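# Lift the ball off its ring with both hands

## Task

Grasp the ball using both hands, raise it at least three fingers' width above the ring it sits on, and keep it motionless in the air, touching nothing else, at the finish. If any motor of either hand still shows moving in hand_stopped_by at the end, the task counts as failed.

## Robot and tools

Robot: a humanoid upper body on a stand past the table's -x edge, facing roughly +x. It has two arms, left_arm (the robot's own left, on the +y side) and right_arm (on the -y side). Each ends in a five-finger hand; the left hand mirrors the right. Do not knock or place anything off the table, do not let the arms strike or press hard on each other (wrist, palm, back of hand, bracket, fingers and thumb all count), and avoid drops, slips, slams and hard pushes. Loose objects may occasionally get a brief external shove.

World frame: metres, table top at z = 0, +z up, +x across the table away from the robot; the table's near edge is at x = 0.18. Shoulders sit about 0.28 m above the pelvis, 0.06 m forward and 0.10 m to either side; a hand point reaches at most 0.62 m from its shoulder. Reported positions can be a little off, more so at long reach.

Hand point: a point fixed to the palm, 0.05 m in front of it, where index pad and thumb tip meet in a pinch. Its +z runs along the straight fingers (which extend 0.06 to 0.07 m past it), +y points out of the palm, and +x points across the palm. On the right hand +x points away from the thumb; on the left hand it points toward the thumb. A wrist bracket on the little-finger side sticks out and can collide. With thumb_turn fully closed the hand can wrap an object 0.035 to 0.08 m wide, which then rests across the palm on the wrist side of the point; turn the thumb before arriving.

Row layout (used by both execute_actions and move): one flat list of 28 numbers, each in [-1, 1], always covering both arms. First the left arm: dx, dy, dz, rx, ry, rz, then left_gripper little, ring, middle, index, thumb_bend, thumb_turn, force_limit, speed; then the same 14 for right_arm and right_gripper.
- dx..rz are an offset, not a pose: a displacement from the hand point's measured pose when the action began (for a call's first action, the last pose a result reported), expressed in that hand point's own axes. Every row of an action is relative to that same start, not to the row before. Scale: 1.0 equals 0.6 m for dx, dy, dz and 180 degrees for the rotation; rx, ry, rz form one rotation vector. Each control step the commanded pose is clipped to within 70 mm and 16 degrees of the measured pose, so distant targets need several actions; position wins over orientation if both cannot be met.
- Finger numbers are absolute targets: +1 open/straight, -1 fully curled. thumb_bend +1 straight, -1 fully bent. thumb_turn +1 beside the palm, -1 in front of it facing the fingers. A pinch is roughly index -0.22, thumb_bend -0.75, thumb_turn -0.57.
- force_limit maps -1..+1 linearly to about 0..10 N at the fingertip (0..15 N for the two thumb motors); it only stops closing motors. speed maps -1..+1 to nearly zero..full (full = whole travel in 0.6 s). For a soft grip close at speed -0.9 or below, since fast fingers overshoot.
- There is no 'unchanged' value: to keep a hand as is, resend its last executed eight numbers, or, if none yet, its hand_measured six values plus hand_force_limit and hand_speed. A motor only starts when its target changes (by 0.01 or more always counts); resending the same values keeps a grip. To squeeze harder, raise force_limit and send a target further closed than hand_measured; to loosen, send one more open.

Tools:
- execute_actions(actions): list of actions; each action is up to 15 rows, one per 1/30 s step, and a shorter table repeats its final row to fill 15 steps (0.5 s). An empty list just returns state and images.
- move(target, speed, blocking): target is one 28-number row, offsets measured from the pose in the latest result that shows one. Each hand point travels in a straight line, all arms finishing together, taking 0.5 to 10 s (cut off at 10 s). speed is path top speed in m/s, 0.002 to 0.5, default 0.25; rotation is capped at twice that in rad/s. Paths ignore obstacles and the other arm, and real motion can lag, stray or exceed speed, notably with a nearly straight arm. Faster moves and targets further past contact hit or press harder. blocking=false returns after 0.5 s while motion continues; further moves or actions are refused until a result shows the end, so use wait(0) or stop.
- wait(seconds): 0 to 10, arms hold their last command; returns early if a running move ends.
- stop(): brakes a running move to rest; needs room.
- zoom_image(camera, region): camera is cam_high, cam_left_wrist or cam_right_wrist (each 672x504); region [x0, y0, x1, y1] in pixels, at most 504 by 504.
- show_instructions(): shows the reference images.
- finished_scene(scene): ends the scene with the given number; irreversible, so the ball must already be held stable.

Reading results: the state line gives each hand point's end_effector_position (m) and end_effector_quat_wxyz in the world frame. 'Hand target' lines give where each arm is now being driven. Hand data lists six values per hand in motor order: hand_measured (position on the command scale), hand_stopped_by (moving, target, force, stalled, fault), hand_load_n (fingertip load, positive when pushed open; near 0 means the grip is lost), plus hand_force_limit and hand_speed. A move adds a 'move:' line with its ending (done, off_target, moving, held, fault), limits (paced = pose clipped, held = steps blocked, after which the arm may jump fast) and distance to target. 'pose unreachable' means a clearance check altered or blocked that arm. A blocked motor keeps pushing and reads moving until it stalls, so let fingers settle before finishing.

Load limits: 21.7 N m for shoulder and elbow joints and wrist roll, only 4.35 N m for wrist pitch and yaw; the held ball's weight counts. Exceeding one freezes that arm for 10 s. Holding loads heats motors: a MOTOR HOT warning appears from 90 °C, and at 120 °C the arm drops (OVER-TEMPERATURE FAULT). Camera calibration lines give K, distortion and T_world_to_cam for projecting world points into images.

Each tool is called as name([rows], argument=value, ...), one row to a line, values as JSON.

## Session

execute_actions(actions=[])

Scene clock: 0.00 s.
left_arm: end_effector_position=(+0.2259, +0.1557, +0.4707) hand_measured=(+1.000, +1.000, +1.000, +1.000, +1.000, +1.000) hand_load_n=(+0.0, +0.0, +0.0, +0.0, +0.0, +0.0) hand_stopped_by=(target, target, target, target, target, target) hand_force_limit=0.00 hand_speed=-0.80 end_effector_quat_wxyz=(+0.123, +0.224, -0.034, +0.966) | right_arm: end_effector_position=(+0.2066, -0.1237, +0.4971) hand_measured=(+1.000, +1.000, +1.000, +1.000, +1.000, +1.000) hand_load_n=(+0.0, +0.0, +0.0, +0.0, +0.0, +0.0) hand_stopped_by=(target, target, target, target, target, target) hand_force_limit=0.00 hand_speed=-0.80 end_effector_quat_wxyz=(+0.967, -0.182, +0.164, -0.065)
Joint positions: left_arm=[ 0.064  0.46   0.131 -0.44  -0.603 -0.96  -0.219] | right_arm=[-0.085 -0.448 -0.31  -0.377  0.463 -0.961  0.294]
Joint velocities: left_arm=[ 0.006  0.     0.003 -0.002 -0.003  0.     0.   ] | right_arm=[-0.002  0.014 -0.006 -0.006  0.005  0.     0.   ]
Joint torques (N m, as the arm reports them, + toward a larger angle): no reading
Hand target (left_arm): +0.226, +0.156, +0.471; +0.123, +0.224, -0.034, +0.966
Hand target (right_arm): +0.207, -0.124, +0.497; +0.967, -0.182, +0.164, -0.065
camera_calibration (this result's frames):
cam_left_wrist: T_world_to_cam=[[0.314361, 0.946611, -0.0714519, -0.197025], [-0.937245, 0.297529, -0.18179, 0.24291], [-0.150826, 0.124116, 0.980738, -0.321712], [0, 0, 0, 1]] pos_world=[0.241081, 0.154163, 0.345596]
cam_right_wrist: T_world_to_cam=[[0.0560096, 0.92902, -0.365766, 0.280159], [-0.961184, -0.0489558, -0.27153, 0.326444], [-0.270164, 0.366776, 0.890217, -0.209384], [0, 0, 0, 1]] pos_world=[0.241513, -0.167495, 0.377509]

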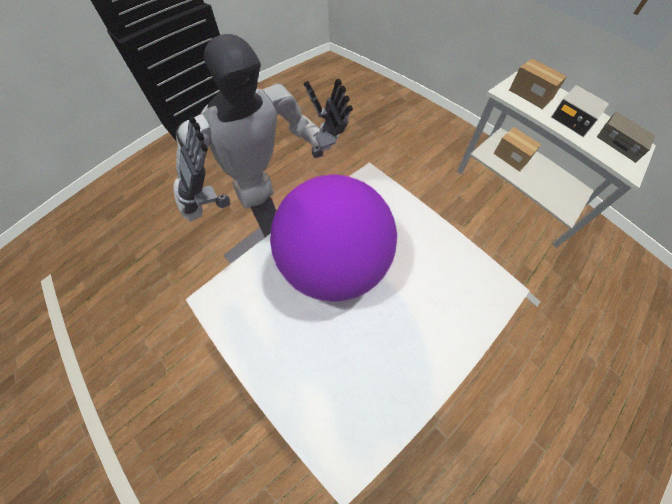

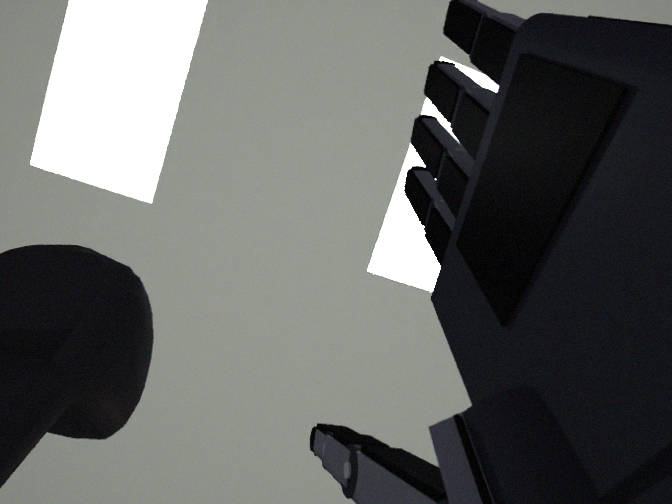

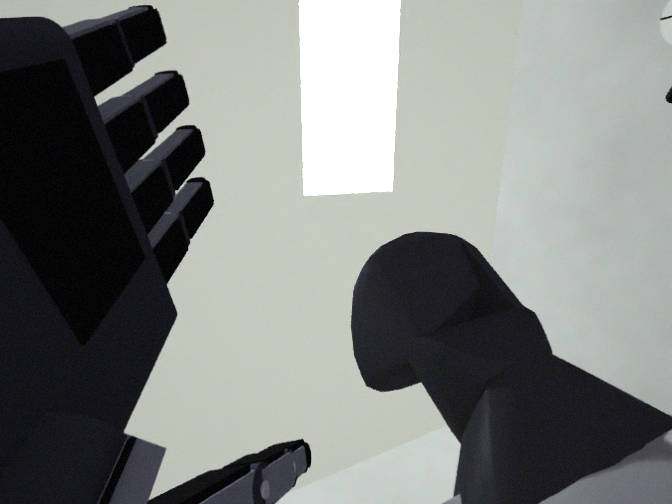

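move(target=[-0.507,-0.206,-0.321,0.124,-0.313,-0.1275,0.9,0.9,0.9,0.9,1,1,0,0, 0.554,0.101,-0.4015,0.1226,0.3488,0.2872,0.9,0.9,0.9,0.9,1,1,0,0], speed=0.3)

Scene clock: 23.13 s.
left_arm: end_effector_position=(+0.4361, +0.2199, +0.1551) hand_measured=(+0.900, +0.900, +0.900, +0.900, +1.000, +1.000) hand_load_n=(+0.0, +0.0, +0.0, +0.0, +0.0, +0.0) hand_stopped_by=(target, target, target, target, target, target) hand_force_limit=0.00 hand_speed=0.00 end_effector_quat_wxyz=(+0.212, +0.706, +0.147, +0.660) | right_arm: end_effector_position=(+0.4424, -0.2135, +0.1623) hand_measured=(+0.900, +0.900, +0.900, +0.900, +1.000, +1.000) hand_load_n=(+0.0, +0.0, +0.0, +0.0, +0.0, +0.0) hand_stopped_by=(target, target, target, target, target, target) hand_force_limit=0.00 hand_speed=0.00 end_effector_quat_wxyz=(+0.624, +0.186, +0.740, +0.168)
Joint positions: left_arm=[-0.614  0.433 -0.027  1.429 -1.152 -0.58  -0.899] | right_arm=[-0.743 -0.286  0.042  1.468  1.039 -0.477  0.726]
Joint velocities: left_arm=[ 0.006  0.    -0.011  0.017  0.012  0.    -0.001] | right_arm=[ 0.035 -0.008  0.006 -0.017 -0.029  0.017 -0.021]
Joint torques (N m, as the arm reports them, + toward a larger angle): left_arm=[-3.65  3.08  0.18 -0.5   0.36 -0.77 -0.77] | right_arm=[-5.09 -5.09  0.22 -1.35 -0.19 -0.58  0.21]
Hand target (left_arm): +0.436, +0.219, +0.155; +0.213, +0.707, +0.145, +0.659
Hand target (right_arm): +0.442, -0.214, +0.161; +0.623, +0.184, +0.742, +0.167
Off the commanded pose (left_arm): 0.015 m, 6 deg.
Off the commanded pose (right_arm): 0.006 m, 15 deg.
move: off_target (left_arm, right_arm)
camera_calibration (this result's frames):
cam_left_wrist: T_world_to_cam=[[0.0174706, 0.821251, -0.5703, -0.112069], [-0.521228, 0.494231, 0.695742, 0.002663], [0.853239, 0.285101, 0.436693, -0.37732], [0, 0, 0, 1]] pos_world=[0.32529, 0.198295, 0.0990076]
cam_right_wrist: T_world_to_cam=[[0.0707388, 0.869085, 0.489579, 0.0698361], [-0.45203, -0.40959, 0.792405, -0.0171318], [0.889194, -0.277358, 0.363878, -0.379748], [0, 0, 0, 1]] pos_world=[0.324985, -0.173037, 0.117567]

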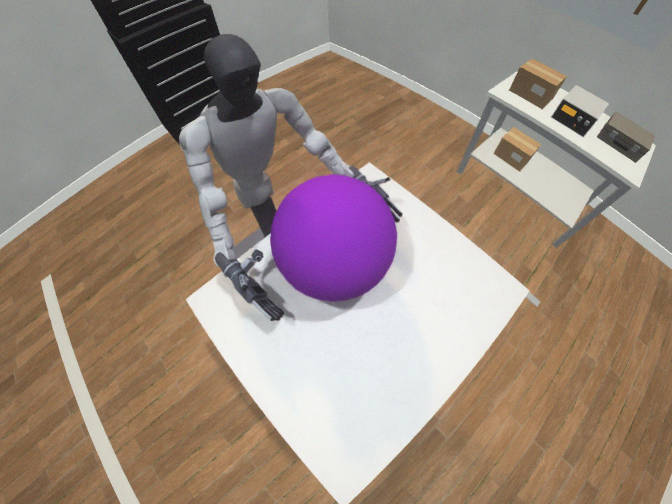

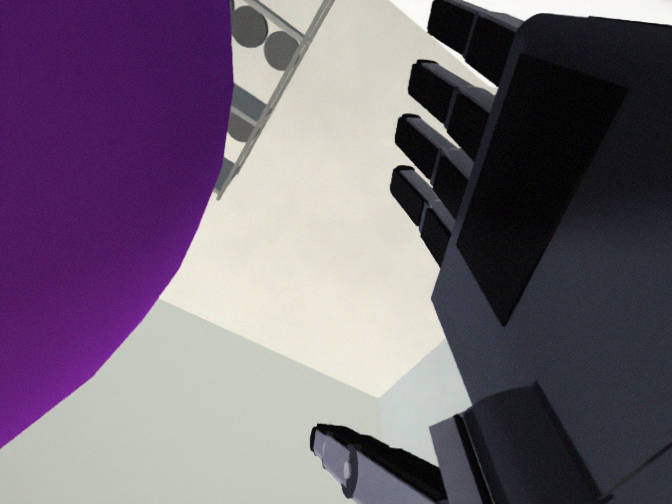

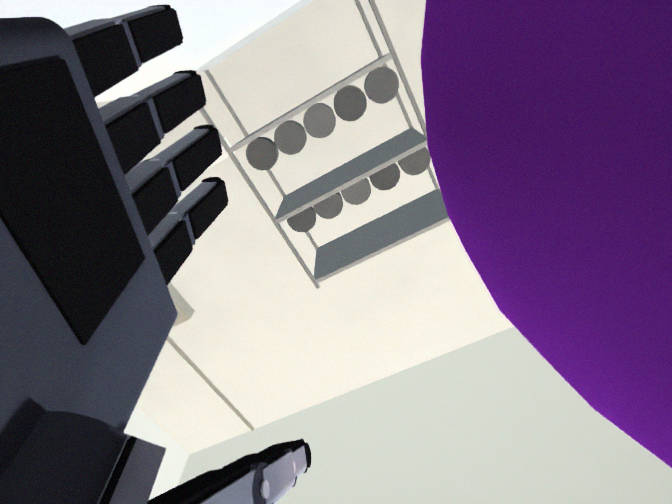

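move(target=[-0.064,0.1485,0.016,-0.0215,0.0277,-0.001,0.9,0.9,0.9,0.9,1,1,0,0, 0.079,0.1515,-0.001,-0.0656,-0.0486,0.0016,0.9,0.9,0.9,0.9,1,1,0,0], speed=0.06)

Scene clock: 36.63 s.
left_arm: end_effector_position=(+0.4350, +0.1416, +0.1658) hand_measured=(+0.900, +0.900, +0.900, +0.900, +1.000, +1.000) hand_load_n=(+0.0, +0.5, +1.0, +0.0, +0.0, +0.0) hand_stopped_by=(target, target, target, target, target, target) hand_force_limit=0.00 hand_speed=0.00 end_effector_quat_wxyz=(+0.210, +0.668, +0.154, +0.697) | right_arm: end_effector_position=(+0.4372, -0.1178, +0.1601) hand_measured=(+0.900, +0.900, +0.900, +0.900, +1.000, +1.000) hand_load_n=(+0.0, +0.0, +1.0, +0.0, +0.0, +0.0) hand_stopped_by=(target, target, target, target, target, target) hand_force_limit=0.00 hand_speed=0.00 end_effector_quat_wxyz=(+0.645, +0.157, +0.720, +0.201)
Joint positions: left_arm=[-0.555  0.201 -0.158  1.238 -1.117 -0.828 -0.655] | right_arm=[-0.737 -0.036  0.06   1.464  0.956 -0.708  0.664]
Joint velocities: left_arm=[-0.032 -0.012  0.008  0.064 -0.041 -0.017 -0.043] | right_arm=[-0.011  0.025 -0.008  0.011 -0.008 -0.002 -0.002]
Joint torques (N m, as the arm reports them, + toward a larger angle): left_arm=[-4.57 -0.67 -2.24 -0.88  0.9  -0.89 -1.38] | right_arm=[-5.31 -1.7   0.88 -1.17 -0.26 -0.73  0.34]
Hand target (left_arm): +0.434, +0.126, +0.169; +0.229, +0.666, +0.140, +0.696
Hand target (right_arm): +0.436, -0.111, +0.160; +0.644, +0.149, +0.722, +0.207
Off the commanded pose (left_arm): 0.019 m, 3 deg.
Off the commanded pose (right_arm): 0.009 m, 9 deg.
move: off_target (left_arm, right_arm)
camera_calibration (this result's frames):
cam_left_wrist: T_world_to_cam=[[0.0429941, 0.815094, -0.577731, -0.0506568], [-0.60725, 0.48051, 0.632739, 0.0831735], [0.793347, 0.323623, 0.515625, -0.351245], [0, 0, 0, 1]] pos_world=[0.331344, 0.114995, 0.0992177]
cam_right_wrist: T_world_to_cam=[[-0.0275385, 0.864333, 0.502165, 0.028461], [-0.481976, -0.451587, 0.750846, 0.0362579], [0.875752, -0.221354, 0.429024, -0.345786], [0, 0, 0, 1]] pos_world=[0.321082, -0.0847674, 0.106834]

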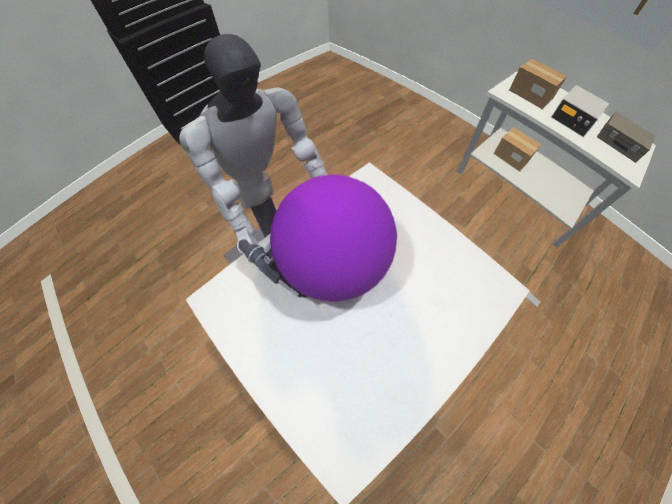

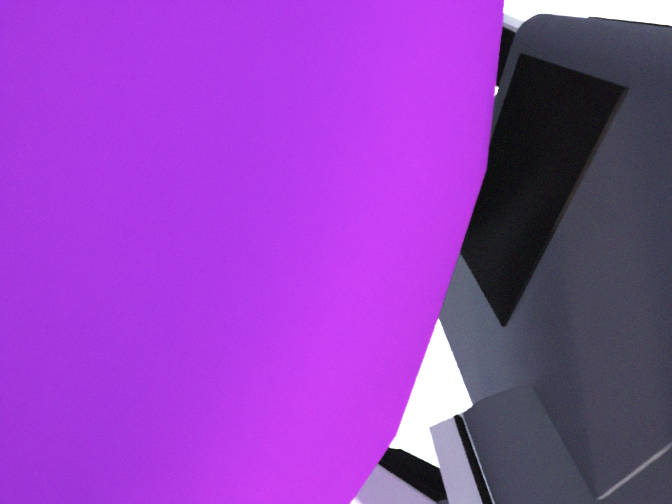

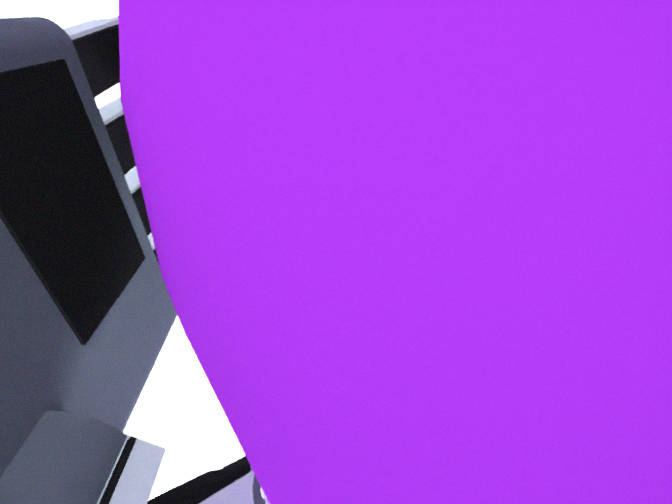

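execute_actions([
  [[0.0105,0.049,-0.003,-0.015,0,0,0.9,0.9,0.9,0.9,1,1,0,0,-0.0105,0.049,-0.01,-0.015,0,0,0.9,0.9,0.9,0.9,1,1,0,0]],
  [[0.0105,0.049,-0.003,-0.015,0,0,0.9,0.9,0.9,0.9,1,1,0,0,-0.0105,0.049,-0.01,-0.015,0,0,0.9,0.9,0.9,0.9,1,1,0,0]],
  [[0.0105,0.049,-0.003,-0.015,0,0,0.9,0.9,0.9,0.9,1,1,0,0,-0.0105,0.049,-0.01,-0.015,0,0,0.9,0.9,0.9,0.9,1,1,0,0]],
])

Scene clock: 42.10 s.
left_arm: end_effector_position=(+0.4265, +0.1404, +0.2262) hand_measured=(+0.900, +0.900, +0.900, +0.900, +1.000, +1.000) hand_load_n=(+0.0, +0.5, +0.0, +0.0, +0.0, +0.0) hand_stopped_by=(target, target, target, target, target, target) hand_force_limit=0.00 hand_speed=0.00 end_effector_quat_wxyz=(+0.206, +0.631, +0.185, +0.724) | right_arm: end_effector_position=(+0.4248, -0.1359, +0.2136) hand_measured=(+0.900, +0.900, +0.900, +0.900, +1.000, +1.000) hand_load_n=(+0.0, +6.0, +0.0, +0.0, +0.0, +0.0) hand_stopped_by=(target, target, target, target, target, target) hand_force_limit=0.00 hand_speed=0.00 end_effector_quat_wxyz=(+0.694, +0.208, +0.665, +0.180)
Joint positions: left_arm=[-0.307  0.384 -0.435  0.515 -1.049 -0.799 -0.086] | right_arm=[-0.393 -0.16   0.338  0.664  0.993 -0.644  0.184]
Joint velocities: left_arm=[-0.006  0.041 -0.069  0.    -0.028 -0.027  0.034] | right_arm=[ 0.012 -0.043  0.101  0.003  0.067  0.    -0.064]
Joint torques (N m, as the arm reports them, + toward a larger angle): left_arm=[-5.71  0.59 -1.08 -2.64  1.01 -1.65 -2.07] | right_arm=[-6.51 -0.13  1.74 -3.83 -0.9  -1.11  1.7 ]
Hand target (left_arm): +0.424, +0.121, +0.229; +0.224, +0.633, +0.160, +0.723
Hand target (right_arm): +0.423, -0.109, +0.216; +0.691, +0.172, +0.672, +0.204
Off the commanded pose (left_arm): 0.021 m, 4 deg.
Off the commanded pose (right_arm): 0.028 m, 5 deg.
camera_calibration (this result's frames):
cam_left_wrist: T_world_to_cam=[[0.0299193, 0.791247, -0.610764, 0.00198874], [-0.683474, 0.462062, 0.565122, 0.0907545], [0.729362, 0.400533, 0.554621, -0.367579], [0, 0, 0, 1]] pos_world=[0.330067, 0.10372, 0.153795]
cam_right_wrist: T_world_to_cam=[[0.0308883, 0.842606, 0.537644, -0.0184603], [-0.622252, -0.40474, 0.670065, 0.0651414], [0.782207, -0.355248, 0.511811, -0.35803], [0, 0, 0, 1]] pos_world=[0.321158, -0.0852691, 0.14952]

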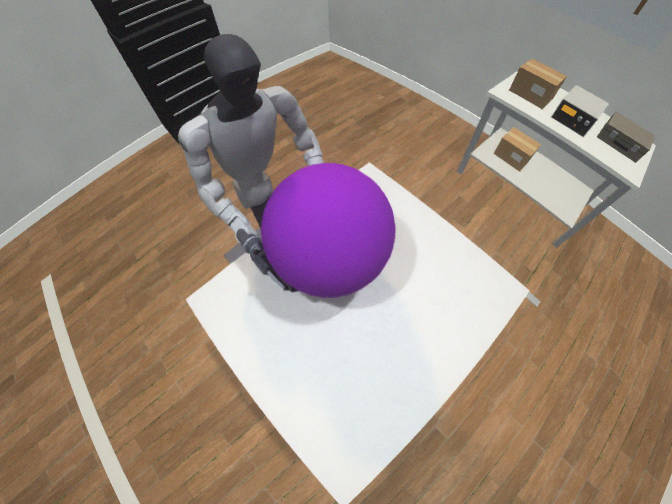

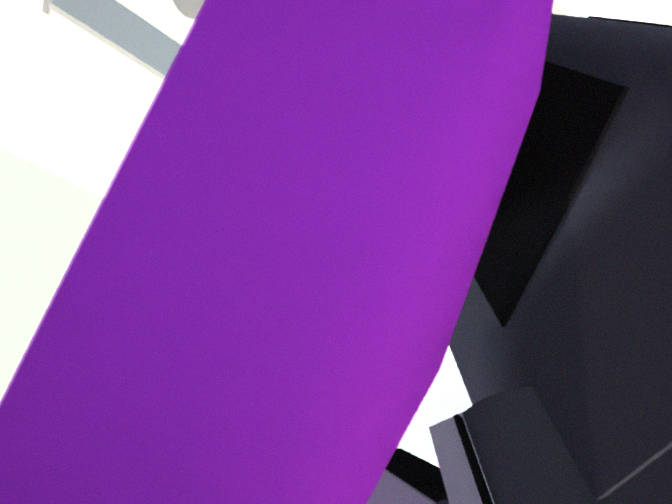

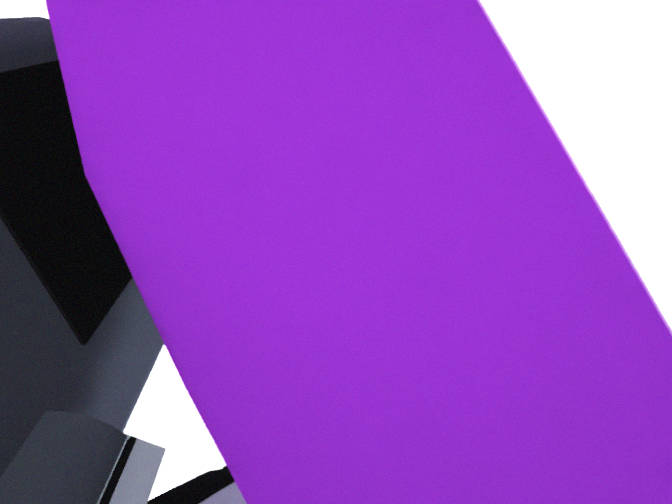

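execute_actions([
  [[0.0105,0.049,0.004,-0.015,0,0,0.9,0.9,0.9,0.9,1,1,0,0,-0.016,0.052,0.004,-0.02,0,0,0.9,0.9,0.9,0.9,1,1,0,0]],
  [[0.0105,0.049,0.004,-0.015,0,0,0.9,0.9,0.9,0.9,1,1,0,0,-0.016,0.052,0.004,-0.02,0,0,0.9,0.9,0.9,0.9,1,1,0,0]],
])

wait(seconds=1)

Scene clock: 46.70 s.
left_arm: end_effector_position=(+0.4312, +0.1377, +0.2657) hand_measured=(+0.900, +0.900, +0.900, +0.900, +1.000, +1.000) hand_load_n=(+0.0, +2.0, +0.0, +0.0, +0.0, +0.0) hand_stopped_by=(target, target, target, target, target, target) hand_force_limit=0.00 hand_speed=0.00 end_effector_quat_wxyz=(+0.206, +0.612, +0.209, +0.734) | right_arm: end_effector_position=(+0.4321, -0.1437, +0.2620) hand_measured=(+0.900, +0.900, +0.900, +0.900, +1.000, +1.000) hand_load_n=(+1.5, +4.5, +0.0, +0.0, +0.0, +0.0) hand_stopped_by=(target, target, target, target, target, target) hand_force_limit=0.00 hand_speed=0.00 end_effector_quat_wxyz=(+0.712, +0.230, +0.639, +0.176)
Joint positions: left_arm=[-0.32   0.478 -0.534  0.288 -1.014 -0.798  0.183] | right_arm=[-0.379 -0.28   0.434  0.375  1.021 -0.614 -0.069]
Joint velocities: left_arm=[ 0.003  0.04  -0.078 -0.006 -0.034 -0.03   0.029] | right_arm=[ 0.006 -0.038  0.08   0.021  0.066 -0.028 -0.04 ]
Joint torques (N m, as the arm reports them, + toward a larger angle): left_arm=[-6.16  0.89 -0.76 -3.04  1.83 -1.57 -2.31] | right_arm=[-7.02 -1.23  0.96 -3.46 -1.02 -1.18  1.65]
Hand target (left_arm): +0.428, +0.118, +0.268; +0.223, +0.616, +0.181, +0.734
Hand target (right_arm): +0.430, -0.119, +0.262; +0.710, +0.196, +0.647, +0.196
Off the commanded pose (left_arm): 0.020 m, 4 deg.
Off the commanded pose (right_arm): 0.024 m, 5 deg.
camera_calibration (this result's frames):
cam_left_wrist: T_world_to_cam=[[0.0177257, 0.767695, -0.64057, 0.0444985], [-0.719129, 0.454901, 0.52528, 0.0998064], [0.694651, 0.451341, 0.560135, -0.385316], [0, 0, 0, 1]] pos_world=[0.338645, 0.0943455, 0.191907]
cam_right_wrist: T_world_to_cam=[[0.0456875, 0.825183, 0.563015, -0.0536763], [-0.675975, -0.389429, 0.625622, 0.0710919], [0.735507, -0.409167, 0.540011, -0.386195], [0, 0, 0, 1]] pos_world=[0.334558, -0.0860402, 0.194294]

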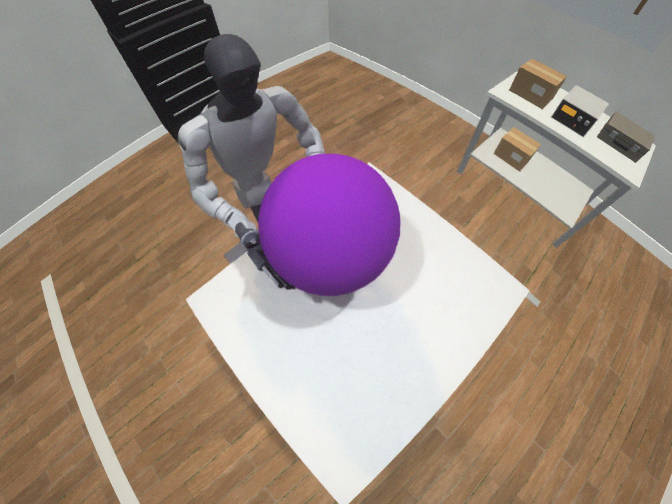

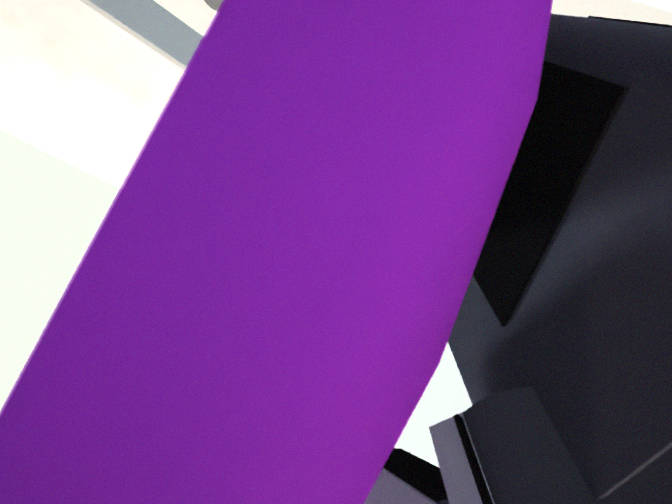

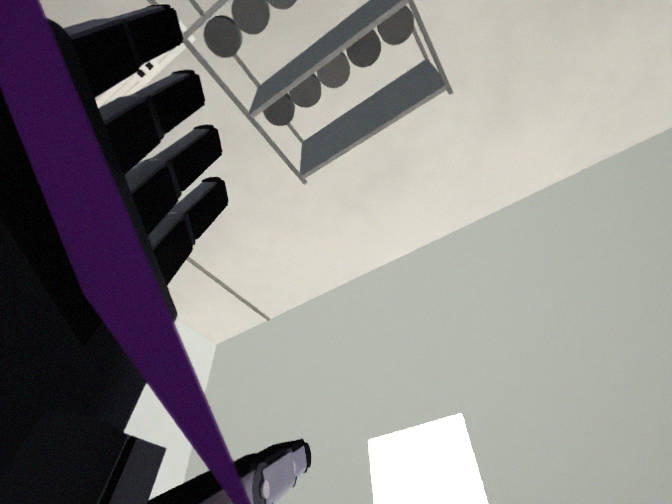

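Scene clock: 47.70 s.
left_arm: end_effector_position=(+0.4309, +0.1377, +0.2656) hand_measured=(+0.900, +0.900, +0.900, +0.900, +1.000, +1.000) hand_load_n=(+0.0, +2.0, +0.0, +0.0, +0.0, +0.0) hand_stopped_by=(target, target, target, target, target, target) hand_force_limit=0.00 hand_speed=0.00 end_effector_quat_wxyz=(+0.206, +0.612, +0.209, +0.734) | right_arm: end_effector_position=(+0.4319, -0.1437, +0.2616) hand_measured=(+0.900, +0.900, +0.900, +0.900, +1.000, +1.000) hand_load_n=(+1.5, +4.5, +0.0, +0.0, +0.0, +0.0) hand_stopped_by=(target, target, target, target, target, target) hand_force_limit=0.00 hand_speed=0.00 end_effector_quat_wxyz=(+0.712, +0.230, +0.640, +0.176)
Joint positions: left_arm=[-0.32   0.479 -0.537  0.288 -1.015 -0.801  0.185] | right_arm=[-0.379 -0.283  0.438  0.376  1.023 -0.617 -0.071]
Joint velocities: left_arm=[ 0.     0.009  0.    -0.003  0.025  0.     0.   ] | right_arm=[ 0.     0.002 -0.005  0.005 -0.002  0.     0.   ]
Joint torques (N m, as the arm reports them, + toward a larger angle): left_arm=[-6.25  0.46 -0.36 -2.74  1.23 -1.57 -2.35] | right_arm=[-7.04 -1.16  0.96 -3.48 -1.11 -1.13  1.64]
Hand target (left_arm): +0.428, +0.118, +0.268; +0.223, +0.616, +0.181, +0.734
Hand target (right_arm): +0.430, -0.119, +0.262; +0.710, +0.196, +0.647, +0.196
Off the commanded pose (left_arm): 0.020 m, 4 deg.
Off the commanded pose (right_arm): 0.024 m, 5 deg.
wait: 1.00 s; at rest by 0.17 s
camera_calibration (this result's frames):
cam_left_wrist: T_world_to_cam=[[0.0180657, 0.76798, -0.640219, 0.044246], [-0.719147, 0.454837, 0.52531, 0.0996865], [0.694623, 0.450922, 0.560508, -0.385084], [0, 0, 0, 1]] pos_world=[0.338378, 0.0943217, 0.191803]
cam_right_wrist: T_world_to_cam=[[0.0462538, 0.825665, 0.562261, -0.0533975], [-0.675457, -0.38883, 0.626553, 0.0708223], [0.735947, -0.408764, 0.539717, -0.385879], [0, 0, 0, 1]] pos_world=[0.334294, -0.0861068, 0.193915]

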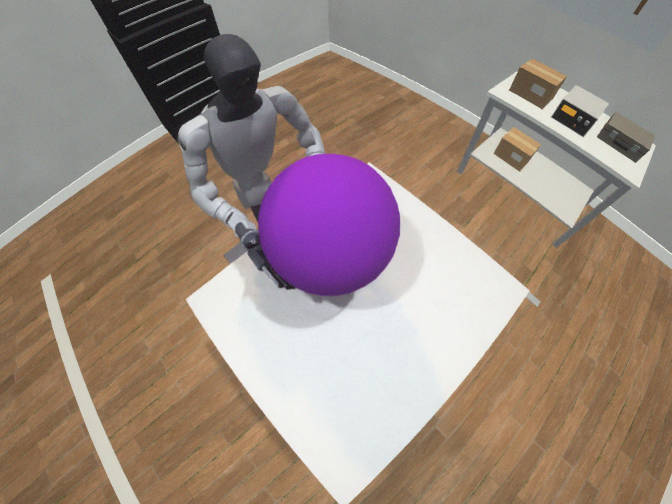

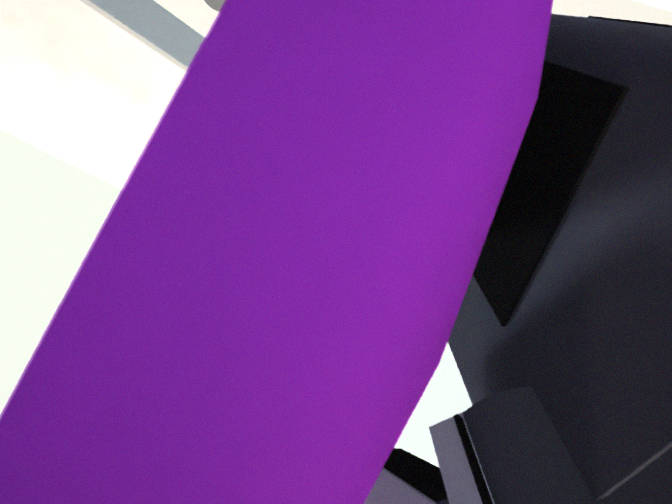

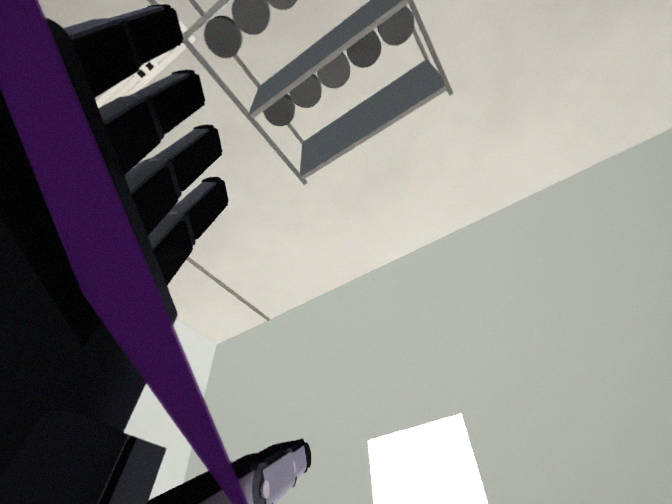

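finished_scene(scene=2)

The scene is finished: the task was done.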